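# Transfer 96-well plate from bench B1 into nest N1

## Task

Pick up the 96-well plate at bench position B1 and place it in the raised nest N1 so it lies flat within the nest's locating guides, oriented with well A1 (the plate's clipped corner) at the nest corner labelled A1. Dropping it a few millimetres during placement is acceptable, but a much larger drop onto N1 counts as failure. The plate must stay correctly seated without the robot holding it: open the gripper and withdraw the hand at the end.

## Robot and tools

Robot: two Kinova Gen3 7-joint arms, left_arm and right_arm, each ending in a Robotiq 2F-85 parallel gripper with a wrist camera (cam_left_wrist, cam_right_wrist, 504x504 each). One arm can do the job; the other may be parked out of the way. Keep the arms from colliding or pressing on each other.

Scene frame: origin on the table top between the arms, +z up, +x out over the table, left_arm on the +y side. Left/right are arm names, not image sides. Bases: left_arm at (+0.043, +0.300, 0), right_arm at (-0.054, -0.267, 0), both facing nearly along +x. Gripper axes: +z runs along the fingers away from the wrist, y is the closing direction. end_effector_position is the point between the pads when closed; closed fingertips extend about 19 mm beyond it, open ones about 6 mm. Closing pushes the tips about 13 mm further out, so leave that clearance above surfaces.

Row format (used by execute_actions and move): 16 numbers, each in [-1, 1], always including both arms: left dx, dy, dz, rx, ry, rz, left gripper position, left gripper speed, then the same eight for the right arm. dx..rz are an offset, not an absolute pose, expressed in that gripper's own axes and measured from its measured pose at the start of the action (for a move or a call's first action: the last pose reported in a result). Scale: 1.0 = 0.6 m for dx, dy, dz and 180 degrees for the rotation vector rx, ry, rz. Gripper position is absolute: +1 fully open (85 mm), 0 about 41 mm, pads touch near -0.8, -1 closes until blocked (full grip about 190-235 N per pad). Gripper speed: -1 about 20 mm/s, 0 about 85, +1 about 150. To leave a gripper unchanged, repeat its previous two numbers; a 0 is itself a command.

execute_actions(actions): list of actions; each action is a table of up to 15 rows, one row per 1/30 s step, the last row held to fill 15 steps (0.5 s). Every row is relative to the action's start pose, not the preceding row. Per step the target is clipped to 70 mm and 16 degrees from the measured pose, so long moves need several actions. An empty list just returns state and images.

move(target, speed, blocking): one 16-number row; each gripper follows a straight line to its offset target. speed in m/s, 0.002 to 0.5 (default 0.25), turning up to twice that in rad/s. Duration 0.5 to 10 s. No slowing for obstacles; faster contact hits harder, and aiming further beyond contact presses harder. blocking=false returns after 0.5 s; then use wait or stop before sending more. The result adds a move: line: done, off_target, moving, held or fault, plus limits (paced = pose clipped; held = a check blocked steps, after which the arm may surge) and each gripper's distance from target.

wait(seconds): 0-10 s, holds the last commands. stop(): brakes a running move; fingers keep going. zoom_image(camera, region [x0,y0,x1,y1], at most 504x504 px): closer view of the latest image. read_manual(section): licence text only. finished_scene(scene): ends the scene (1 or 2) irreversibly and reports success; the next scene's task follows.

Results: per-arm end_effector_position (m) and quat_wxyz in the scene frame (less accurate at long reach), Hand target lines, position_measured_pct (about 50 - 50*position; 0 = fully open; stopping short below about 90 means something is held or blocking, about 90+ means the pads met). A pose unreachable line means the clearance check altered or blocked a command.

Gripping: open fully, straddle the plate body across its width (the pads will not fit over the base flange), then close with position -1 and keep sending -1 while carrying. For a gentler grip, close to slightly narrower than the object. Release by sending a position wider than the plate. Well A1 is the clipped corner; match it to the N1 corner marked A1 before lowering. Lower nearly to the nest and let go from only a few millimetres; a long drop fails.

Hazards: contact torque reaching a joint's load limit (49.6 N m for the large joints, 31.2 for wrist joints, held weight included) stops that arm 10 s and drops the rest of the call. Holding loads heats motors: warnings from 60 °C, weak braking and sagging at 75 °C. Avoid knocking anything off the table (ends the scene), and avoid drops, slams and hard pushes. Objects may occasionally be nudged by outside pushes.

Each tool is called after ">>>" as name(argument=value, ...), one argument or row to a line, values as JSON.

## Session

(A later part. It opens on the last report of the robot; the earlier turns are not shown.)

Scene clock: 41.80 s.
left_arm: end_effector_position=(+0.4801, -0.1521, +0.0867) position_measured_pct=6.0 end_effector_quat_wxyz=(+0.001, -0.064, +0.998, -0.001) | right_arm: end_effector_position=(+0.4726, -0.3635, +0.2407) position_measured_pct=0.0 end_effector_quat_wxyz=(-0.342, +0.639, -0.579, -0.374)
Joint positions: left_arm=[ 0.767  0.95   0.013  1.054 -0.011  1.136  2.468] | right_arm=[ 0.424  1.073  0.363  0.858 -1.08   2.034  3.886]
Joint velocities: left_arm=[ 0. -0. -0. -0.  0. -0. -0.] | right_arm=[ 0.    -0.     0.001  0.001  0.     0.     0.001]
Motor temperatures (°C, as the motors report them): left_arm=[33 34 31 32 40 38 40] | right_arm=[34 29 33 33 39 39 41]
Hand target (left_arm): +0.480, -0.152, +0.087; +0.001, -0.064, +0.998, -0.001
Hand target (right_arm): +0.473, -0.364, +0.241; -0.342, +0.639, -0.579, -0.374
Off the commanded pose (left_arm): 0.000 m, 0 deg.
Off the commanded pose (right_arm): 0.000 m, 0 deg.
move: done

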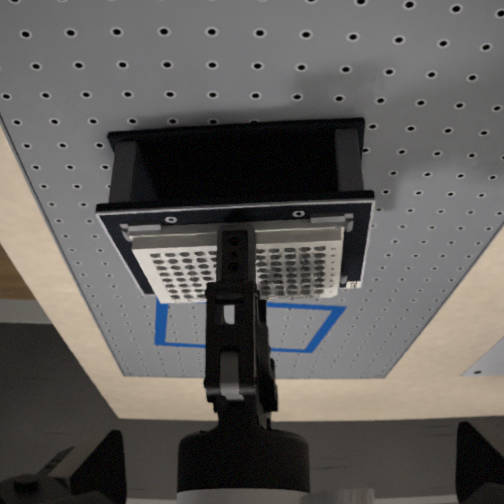

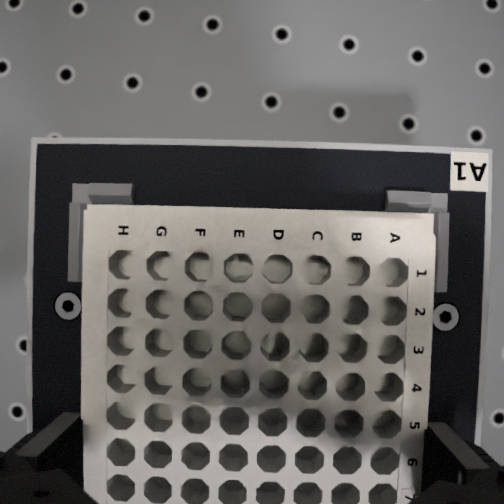

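>>> execute_actions(
  actions=[
    [[0,-0.0005,0.0005,0,0,0,0.85,-0.8, 0,0,0,0,0,0,1,0],[0,-0.0005,0.0008,0,0,0,0.85,-0.8, 0,0,0,0,0,0,1,0],[0,-0.0005,0.0011,0,0,0,0.85,-0.8, 0,0,0,0,0,0,1,0],[0,-0.0005,0.0014,0,0,0,0.85,-0.8, 0,0,0,0,0,0,1,0],[0,-0.0005,0.0017,0,0,0,0.85,-0.8, 0,0,0,0,0,0,1,0],[0,-0.0005,0.002,0,0,0,0.85,-0.8, 0,0,0,0,0,0,1,0]],
    [[0,0,0,0,0,0,1,-0.8, 0,0,0,0,0,0,1,0]],
  ],
)

>>> move(
  target=[0,0,-0.03,0,0,0,1,-0.8, 0,0,0,0,0,0,1,0],
  speed=0.05,
)

>>> zoom_image(
  camera="cam_left_wrist",
  region=[90, 190, 380, 330],
)

Scene clock: 45.13 s.
left_arm: end_effector_position=(+0.4802, -0.1523, +0.0864) position_measured_pct=0.0 end_effector_quat_wxyz=(+0.001, -0.064, +0.998, -0.001) | right_arm: end_effector_position=(+0.4726, -0.3635, +0.2407) position_measured_pct=0.0 end_effector_quat_wxyz=(-0.342, +0.639, -0.579, -0.374)
Joint positions: left_arm=[ 0.767  0.95   0.013  1.054 -0.011  1.135  2.469] | right_arm=[ 0.424  1.073  0.363  0.858 -1.08   2.034  3.886]
Joint velocities: left_arm=[ 0.002 -0.    -0.     0.001  0.    -0.     0.   ] | right_arm=[ 0.    -0.001  0.001  0.     0.001 -0.    -0.   ]
Motor temperatures (°C, as the motors report them): left_arm=[33 34 31 32 40 38 40] | right_arm=[34 29 33 33 39 39 41]
Hand target (left_arm): +0.480, -0.152, +0.086; +0.001, -0.064, +0.998, -0.001
Hand target (right_arm): +0.473, -0.364, +0.241; -0.342, +0.639, -0.579, -0.374
Off the commanded pose (left_arm): 0.000 m, 0 deg.
Off the commanded pose (right_arm): 0.000 m, 0 deg.

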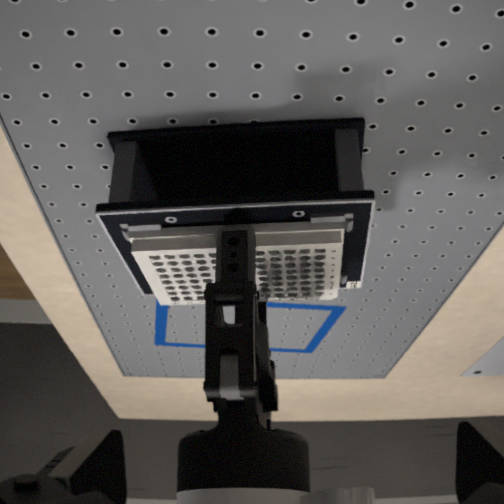

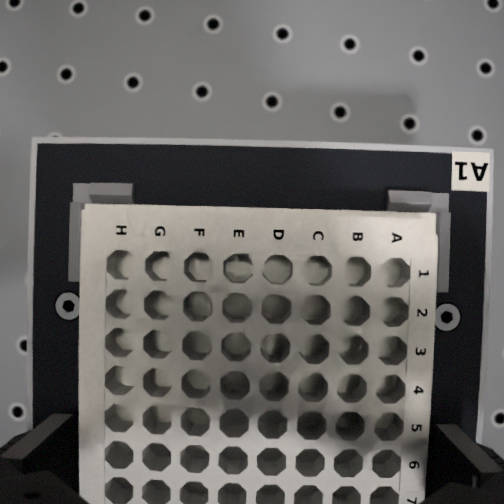

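Scene clock: 45.83 s.
left_arm: end_effector_position=(+0.4802, -0.1523, +0.1044) position_measured_pct=0.0 end_effector_quat_wxyz=(+0.001, -0.064, +0.998, -0.001) | right_arm: end_effector_position=(+0.4726, -0.3635, +0.2407) position_measured_pct=0.0 end_effector_quat_wxyz=(-0.342, +0.639, -0.579, -0.374)
Joint positions: left_arm=[ 0.767  0.93   0.014  1.035 -0.011  1.174  2.469] | right_arm=[ 0.424  1.073  0.363  0.858 -1.08   2.034  3.886]
Joint velocities: left_arm=[-0.001 -0.    -0.    -0.001  0.    -0.001 -0.   ] | right_arm=[-0.001 -0.002  0.     0.     0.     0.001 -0.001]
Motor temperatures (°C, as the motors report them): left_arm=[33 34 31 32 40 38 40] | right_arm=[34 29 33 33 39 39 41]
Hand target (left_arm): +0.480, -0.152, +0.104; +0.001, -0.064, +0.998, -0.001
Hand target (right_arm): +0.473, -0.364, +0.241; -0.342, +0.639, -0.579, -0.374
Off the commanded pose (left_arm): 0.000 m, 0 deg.
Off the commanded pose (right_arm): 0.000 m, 0 deg.
move: done

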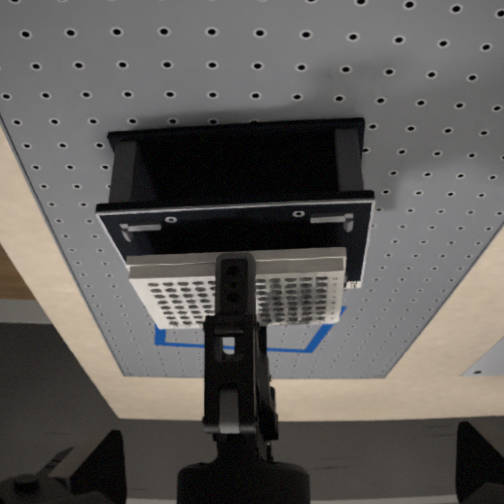

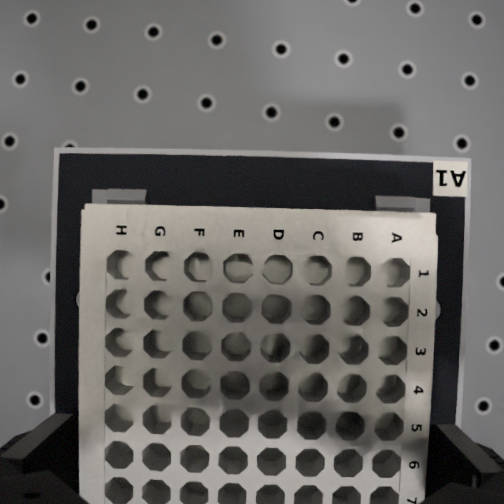

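Region (90, 190, 380, 330) of cam_left_wrist's 504x504 image, scaled by 1.738; it fills the top 243 rows of this view, and the rest is white.

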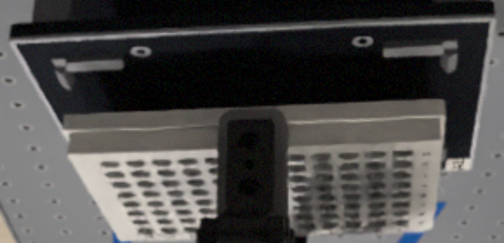

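>>> move(
  target=[0,0,0.0325,0,0,0,1,-0.8, 0,0,0,0,0,0,1,0],
  speed=0.025,
)

>>> zoom_image(
  camera="cam_left_wrist",
  region=[170, 200, 310, 300],
)

Scene clock: 47.53 s.
left_arm: end_effector_position=(+0.4802, -0.1523, +0.0849) position_measured_pct=0.0 end_effector_quat_wxyz=(+0.001, -0.064, +0.998, -0.001) | right_arm: end_effector_position=(+0.4726, -0.3635, +0.2407) position_measured_pct=0.0 end_effector_quat_wxyz=(-0.342, +0.639, -0.579, -0.374)
Joint positions: left_arm=[ 0.767  0.952  0.013  1.055 -0.011  1.132  2.469] | right_arm=[ 0.424  1.073  0.363  0.858 -1.08   2.034  3.886]
Joint velocities: left_arm=[ 0.     0.     0.     0.002  0.    -0.    -0.   ] | right_arm=[ 0.     0.001 -0.     0.    -0.001 -0.    -0.001]
Motor temperatures (°C, as the motors report them): left_arm=[33 34 31 32 40 38 40] | right_arm=[34 29 33 33 39 39 41]
Hand target (left_arm): +0.480, -0.152, +0.085; +0.001, -0.064, +0.998, -0.001
Hand target (right_arm): +0.473, -0.364, +0.241; -0.342, +0.639, -0.579, -0.374
Off the commanded pose (left_arm): 0.000 m, 0 deg.
Off the commanded pose (right_arm): 0.000 m, 0 deg.
move: done

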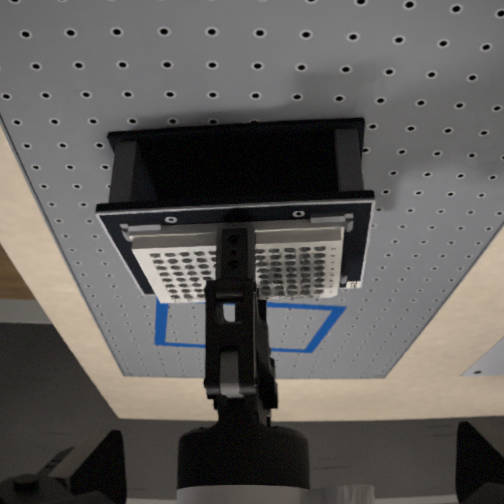

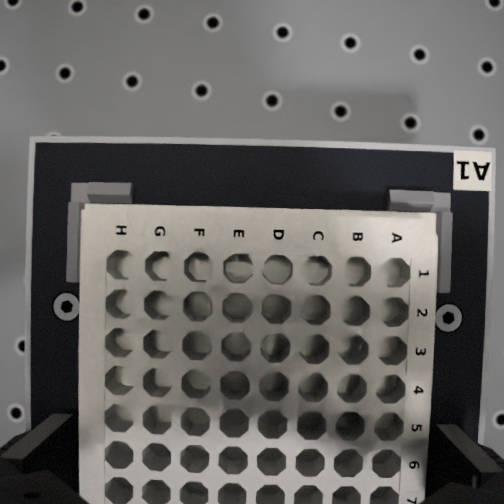

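Region (170, 200, 310, 300) of cam_left_wrist's 504x504 image, scaled by 3.600; it fills the top 360 rows of this view, and the rest is white.

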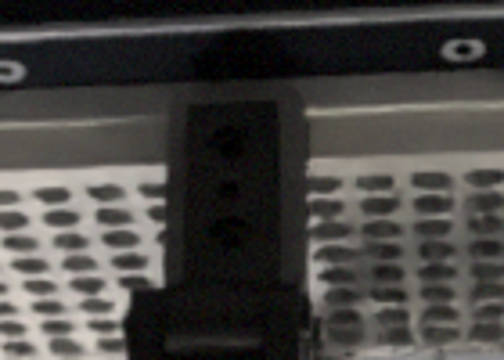

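>>> execute_actions(
  actions=[
    [[0,-0.001,0,0,0,0,1,-0.8, 0,0,0,0,0,0,1,0],[0,-0.0015,0,0,0,0,1,-0.8, 0,0,0,0,0,0,1,0],[0,-0.002,0,0,0,0,1,-0.8, 0,0,0,0,0,0,1,0],[0,-0.0025,0,0,0,0,1,-0.8, 0,0,0,0,0,0,1,0],[0,-0.003,0,0,0,0,1,-0.8, 0,0,0,0,0,0,1,0]],
  ],
)

Scene clock: 54.27 s.
left_arm: end_effector_position=(+0.4803, -0.1528, +0.0845) position_measured_pct=0.0 end_effector_quat_wxyz=(+0.000, -0.065, +0.998, +0.000) | right_arm: end_effector_position=(+0.4726, -0.3635, +0.2407) position_measured_pct=0.0 end_effector_quat_wxyz=(-0.342, +0.639, -0.579, -0.374)
Joint positions: left_arm=[ 0.768  0.956  0.013  1.049 -0.012  1.137  2.471] | right_arm=[ 0.424  1.073  0.363  0.858 -1.08   2.034  3.886]
Joint velocities: left_arm=[ 0.     0.     0.003 -0.001 -0.001 -0.     0.001] | right_arm=[-0.    -0.001 -0.001  0.001  0.     0.001  0.001]
Motor temperatures (°C, as the motors report them): left_arm=[33 35 31 32 40 38 40] | right_arm=[34 30 33 33 39 39 41]
Hand target (left_arm): +0.480, -0.154, +0.085; +0.001, -0.064, +0.998, -0.001
Hand target (right_arm): +0.473, -0.364, +0.241; -0.342, +0.639, -0.579, -0.374
Off the commanded pose (left_arm): 0.001 m, 0 deg.
Off the commanded pose (right_arm): 0.000 m, 0 deg.

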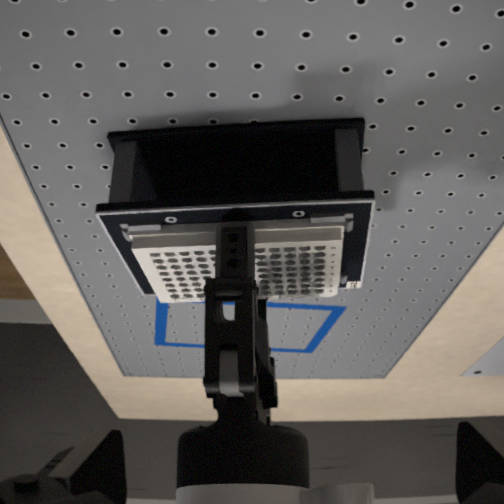

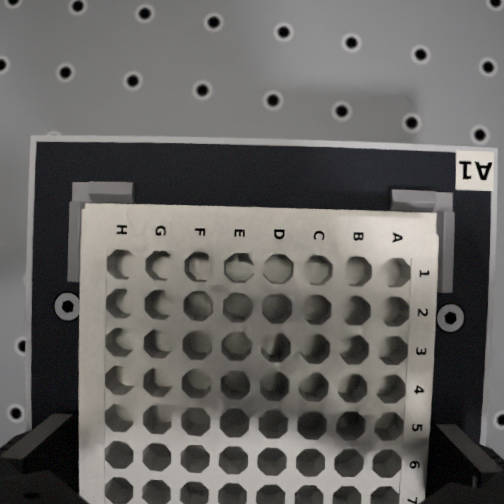

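>>> execute_actions(
  actions=[
    [[0,-0.0025,-0.0008,0.001,0,0,1,-0.8, 0,0,0,0,0,0,1,0],[0,-0.0025,-0.001,0.002,0,0,1,-0.8, 0,0,0,0,0,0,1,0],[0,-0.0025,-0.0013,0.0035,0,0,1,-0.8, 0,0,0,0,0,0,1,0],[0,-0.0025,-0.0017,0.005,0,0,1,-0.8, 0,0,0,0,0,0,1,0],[0,-0.0025,-0.002,0.0065,0,0,1,-0.8, 0,0,0,0,0,0,1,0],[0,-0.0025,-0.0023,0.008,0,0,1,-0.8, 0,0,0,0,0,0,1,0],[0,-0.0025,-0.0027,0.0095,0,0,1,-0.8, 0,0,0,0,0,0,1,0],[0,-0.0025,-0.003,0.011,0,0,1,-0.8, 0,0,0,0,0,0,1,0],[0,-0.0025,-0.0033,0.0125,0,0,1,-0.8, 0,0,0,0,0,0,1,0],[0,-0.0025,-0.0037,0.014,0,0,1,-0.8, 0,0,0,0,0,0,1,0]],
  ],
)

>>> zoom_image(
  camera="cam_left_wrist",
  region=[170, 200, 310, 300],
)

Scene clock: 55.67 s.
left_arm: end_effector_position=(+0.4804, -0.1527, +0.0859) position_measured_pct=0.0 end_effector_quat_wxyz=(+0.001, -0.065, +0.998, -0.020) | right_arm: end_effector_position=(+0.4726, -0.3635, +0.2407) position_measured_pct=0.0 end_effector_quat_wxyz=(-0.342, +0.639, -0.579, -0.374)
Joint positions: left_arm=[0.748 0.93  0.027 1.1   0.005 1.08  2.453] | right_arm=[ 0.424  1.073  0.363  0.858 -1.08   2.034  3.886]
Joint velocities: left_arm=[-0.006 -0.004  0.003  0.008  0.003 -0.008 -0.001] | right_arm=[-0.    -0.001  0.    -0.     0.001 -0.002 -0.   ]
Motor temperatures (°C, as the motors report them): left_arm=[33 35 31 32 40 38 40] | right_arm=[34 30 33 33 39 39 41]
Hand target (left_arm): +0.481, -0.154, +0.087; +0.002, -0.065, +0.998, -0.022
Hand target (right_arm): +0.473, -0.364, +0.241; -0.342, +0.639, -0.579, -0.374
Off the commanded pose (left_arm): 0.002 m, 0 deg.
Off the commanded pose (right_arm): 0.000 m, 0 deg.

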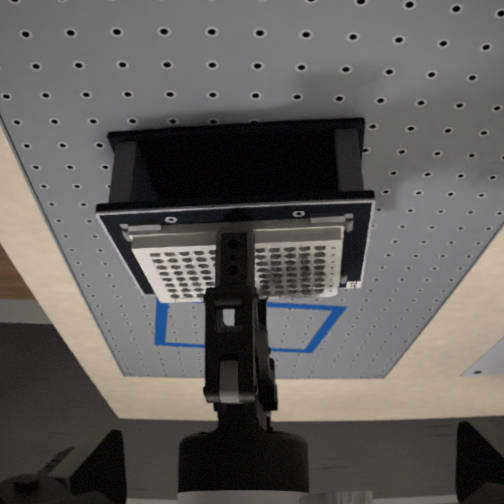

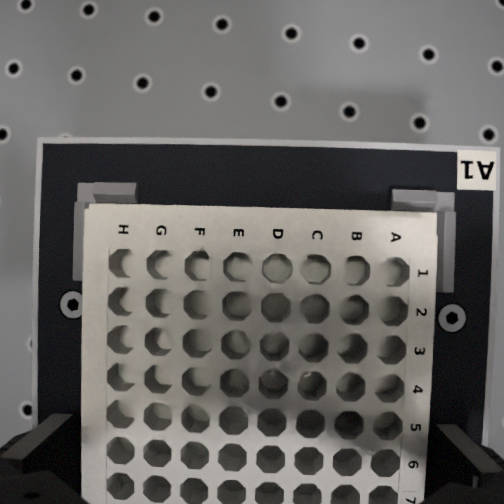

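Region (170, 200, 310, 300) of cam_left_wrist's 504x504 image, scaled by 3.600; it fills the top 360 rows of this view, and the rest is white.

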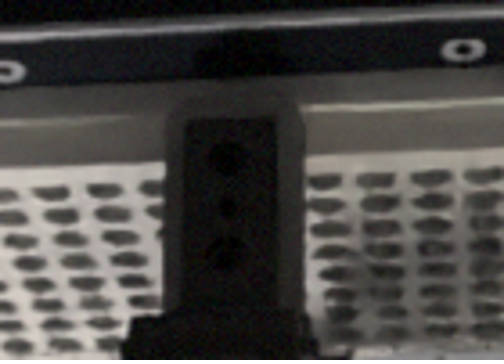

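>>> execute_actions(
  actions=[
    [[0,0,-0.0003,0.002,0,0,1,-0.8, 0,0,0,0,0,0,1,0],[0,0.0005,-0.0003,0.002,0,0,1,-0.8, 0,0,0,0,0,0,1,0],[0,0.001,-0.0003,0.002,0,0,1,-0.8, 0,0,0,0,0,0,1,0],[0,0.0012,-0.0003,0.002,0,0,1,-0.8, 0,0,0,0,0,0,1,0],[0,0.0012,-0.0003,0.002,0,0,1,-0.8, 0,0,0,0,0,0,1,0],[0,0.0012,-0.0003,0.002,0,0,1,-0.8, 0,0,0,0,0,0,1,0],[0,0.0012,-0.0003,0.002,0,0,1,-0.8, 0,0,0,0,0,0,1,0],[0,0.0012,-0.001,0.002,0,0,1,-0.8, 0,0,0,0,0,0,1,0],[0,0.0012,-0.002,0.002,0,0,1,-0.8, 0,0,0,0,0,0,1,0],[0,0.0012,-0.003,0.002,0,0,1,-0.8, 0,0,0,0,0,0,1,0],[0,0.0012,-0.004,0.002,0,0,1,-0.8, 0,0,0,0,0,0,1,0],[0,0.0012,-0.005,0.002,0,0,1,-0.8, 0,0,0,0,0,0,1,0]],
  ],
)

>>> wait(
  seconds=0.2,
)

Scene clock: 57.17 s.
left_arm: end_effector_position=(+0.4803, -0.1519, +0.0888) position_measured_pct=0.0 end_effector_quat_wxyz=(+0.001, -0.065, +0.998, -0.023) | right_arm: end_effector_position=(+0.4726, -0.3635, +0.2407) position_measured_pct=0.0 end_effector_quat_wxyz=(-0.342, +0.639, -0.579, -0.374)
Joint positions: left_arm=[0.744 0.922 0.03  1.109 0.007 1.075 2.449] | right_arm=[ 0.424  1.073  0.363  0.858 -1.08   2.034  3.886]
Joint velocities: left_arm=[-0.     0.     0.     0.001  0.     0.002  0.   ] | right_arm=[ 0.    -0.001  0.     0.001  0.001 -0.001 -0.001]
Motor temperatures (°C, as the motors report them): left_arm=[33 35 31 32 40 38 40] | right_arm=[34 30 33 33 39 39 41]
Hand target (left_arm): +0.480, -0.152, +0.089; +0.001, -0.065, +0.998, -0.023
Hand target (right_arm): +0.473, -0.364, +0.241; -0.342, +0.639, -0.579, -0.374
Off the commanded pose (left_arm): 0.000 m, 0 deg.
Off the commanded pose (right_arm): 0.000 m, 0 deg.

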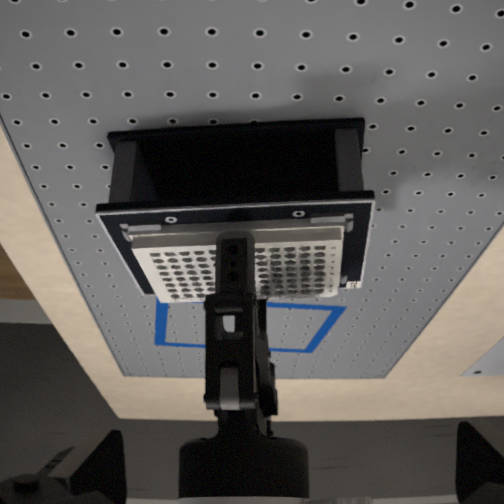

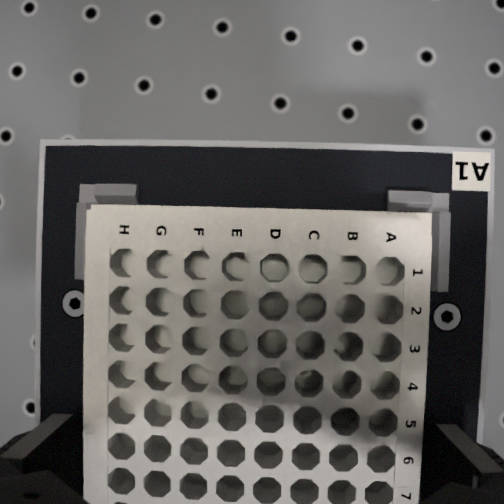

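Scene clock: 57.37 s.
left_arm: end_effector_position=(+0.4803, -0.1519, +0.0889) position_measured_pct=0.0 end_effector_quat_wxyz=(+0.001, -0.065, +0.998, -0.023) | right_arm: end_effector_position=(+0.4726, -0.3635, +0.2407) position_measured_pct=0.0 end_effector_quat_wxyz=(-0.342, +0.639, -0.579, -0.374)
Joint positions: left_arm=[0.744 0.922 0.03  1.109 0.007 1.075 2.449] | right_arm=[ 0.424  1.073  0.363  0.858 -1.08   2.034  3.886]
Joint velocities: left_arm=[-0.001 -0.     0.001  0.001  0.    -0.    -0.   ] | right_arm=[-0.     0.    -0.     0.     0.     0.001 -0.001]
Motor temperatures (°C, as the motors report them): left_arm=[33 35 31 32 40 38 40] | right_arm=[34 30 33 33 39 39 41]
Hand target (left_arm): +0.480, -0.152, +0.089; +0.001, -0.065, +0.998, -0.023
Hand target (right_arm): +0.473, -0.364, +0.241; -0.342, +0.639, -0.579, -0.374
Off the commanded pose (left_arm): 0.000 m, 0 deg.
Off the commanded pose (right_arm): 0.000 m, 0 deg.
wait: 0.20 s; at rest by 0.17 s

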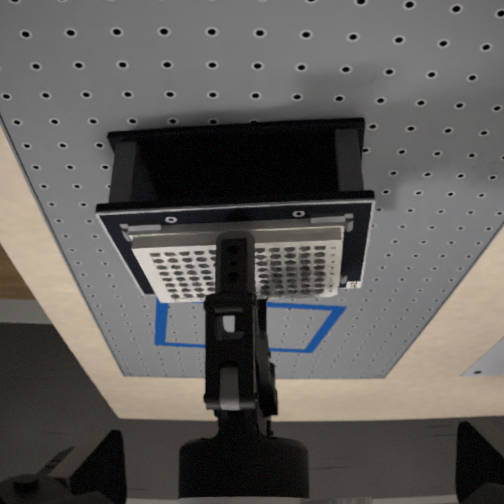

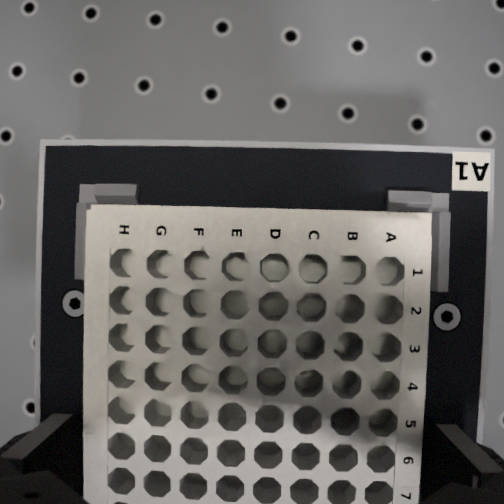

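>>> move(
  target=[0,-0.012,-0.2,0,0,0,1,-0.8, 0,0,0,0,0,0,1,0],
  speed=0.15,
)

>>> zoom_image(
  camera="cam_left_wrist",
  region=[90, 190, 380, 330],
)

Scene clock: 58.93 s.
left_arm: end_effector_position=(+0.4807, -0.1536, +0.2092) position_measured_pct=0.0 end_effector_quat_wxyz=(+0.001, -0.065, +0.998, -0.023) | right_arm: end_effector_position=(+0.4726, -0.3635, +0.2407) position_measured_pct=0.0 end_effector_quat_wxyz=(-0.342, +0.639, -0.579, -0.374)
Joint positions: left_arm=[0.744 0.822 0.037 0.913 0.003 1.371 2.46 ] | right_arm=[ 0.424  1.073  0.363  0.858 -1.08   2.034  3.886]
Joint velocities: left_arm=[-0.002  0.002 -0.001 -0.     0.     0.001 -0.   ] | right_arm=[ 0.    -0.001 -0.    -0.001 -0.001  0.001  0.   ]
Motor temperatures (°C, as the motors report them): left_arm=[33 35 31 32 40 38 40] | right_arm=[34 30 33 33 39 39 41]
Hand target (left_arm): +0.481, -0.154, +0.209; +0.001, -0.065, +0.998, -0.023
Hand target (right_arm): +0.473, -0.364, +0.241; -0.342, +0.639, -0.579, -0.374
Off the commanded pose (left_arm): 0.000 m, 0 deg.
Off the commanded pose (right_arm): 0.000 m, 0 deg.
move: done

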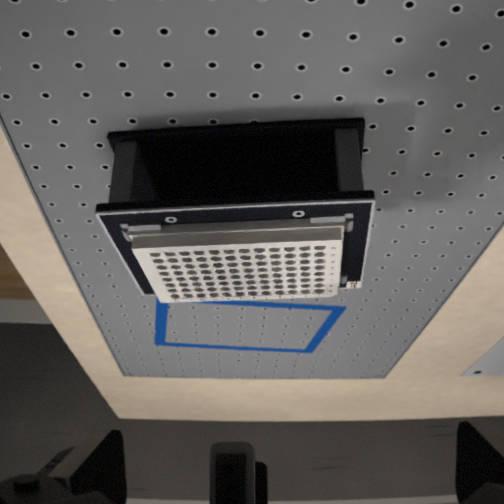

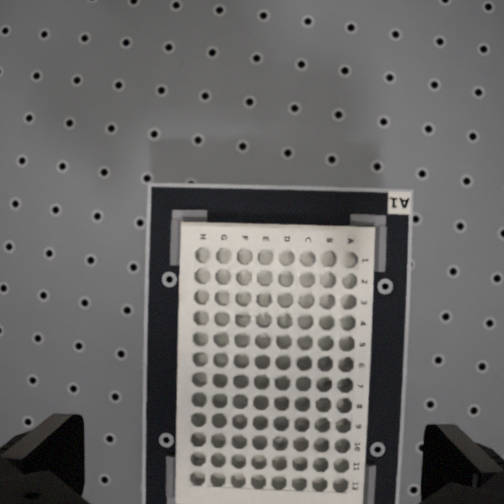

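Region (90, 190, 380, 330) of cam_left_wrist's 504x504 image, scaled by 1.738; it fills the top 243 rows of this view, and the rest is white.

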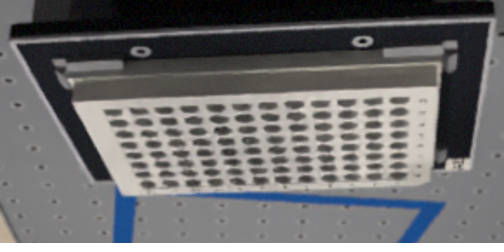

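>>> move(
  target=[0,0.25,0,0,0,0,1,-0.8, 0,0,0,0,0,0,1,0],
  speed=0.3,
)

>>> finished_scene(
  scene=1,
)

Scene clock: 60.47 s.
left_arm: end_effector_position=(+0.4609, -0.0053, +0.2020) position_measured_pct=0.0 end_effector_quat_wxyz=(+0.001, -0.065, +0.998, -0.023) | right_arm: end_effector_position=(+0.4726, -0.3635, +0.2407) position_measured_pct=0.0 end_effector_quat_wxyz=(-0.342, +0.639, -0.579, -0.374)
Joint positions: left_arm=[0.562 0.553 0.015 1.443 0.031 1.117 2.252] | right_arm=[ 0.424  1.073  0.363  0.858 -1.08   2.034  3.886]
Joint velocities: left_arm=[-0.004 -0.01  -0.005  0.002  0.002 -0.    -0.002] | right_arm=[ 0.001 -0.001 -0.001 -0.001  0.001  0.    -0.   ]
Motor temperatures (°C, as the motors report them): left_arm=[33 35 31 32 40 38 40] | right_arm=[34 30 33 33 39 39 41]
Hand target (left_arm): +0.461, -0.005, +0.203; +0.001, -0.065, +0.998, -0.023
Hand target (right_arm): +0.473, -0.364, +0.241; -0.342, +0.639, -0.579, -0.374
Off the commanded pose (left_arm): 0.000 m, 0 deg.
Off the commanded pose (right_arm): 0.000 m, 0 deg.
move: done

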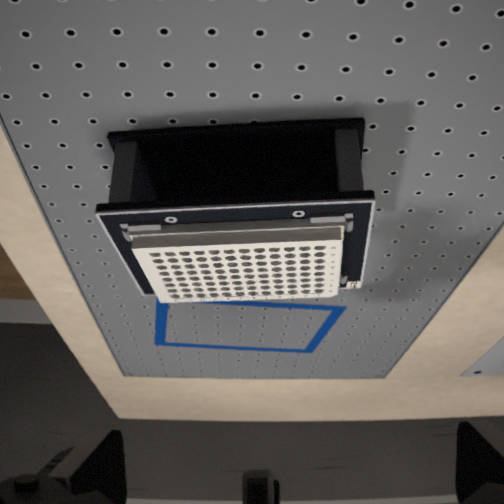

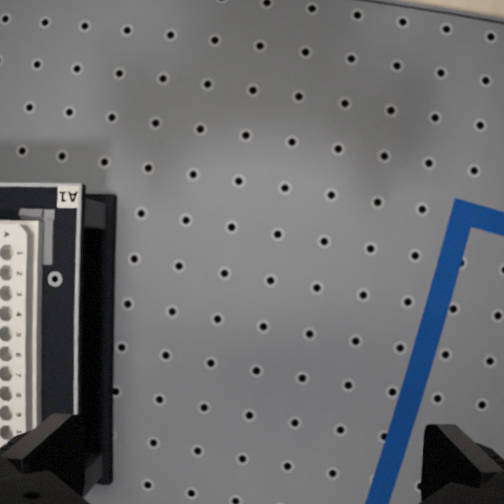

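The scene is finished: the task was done.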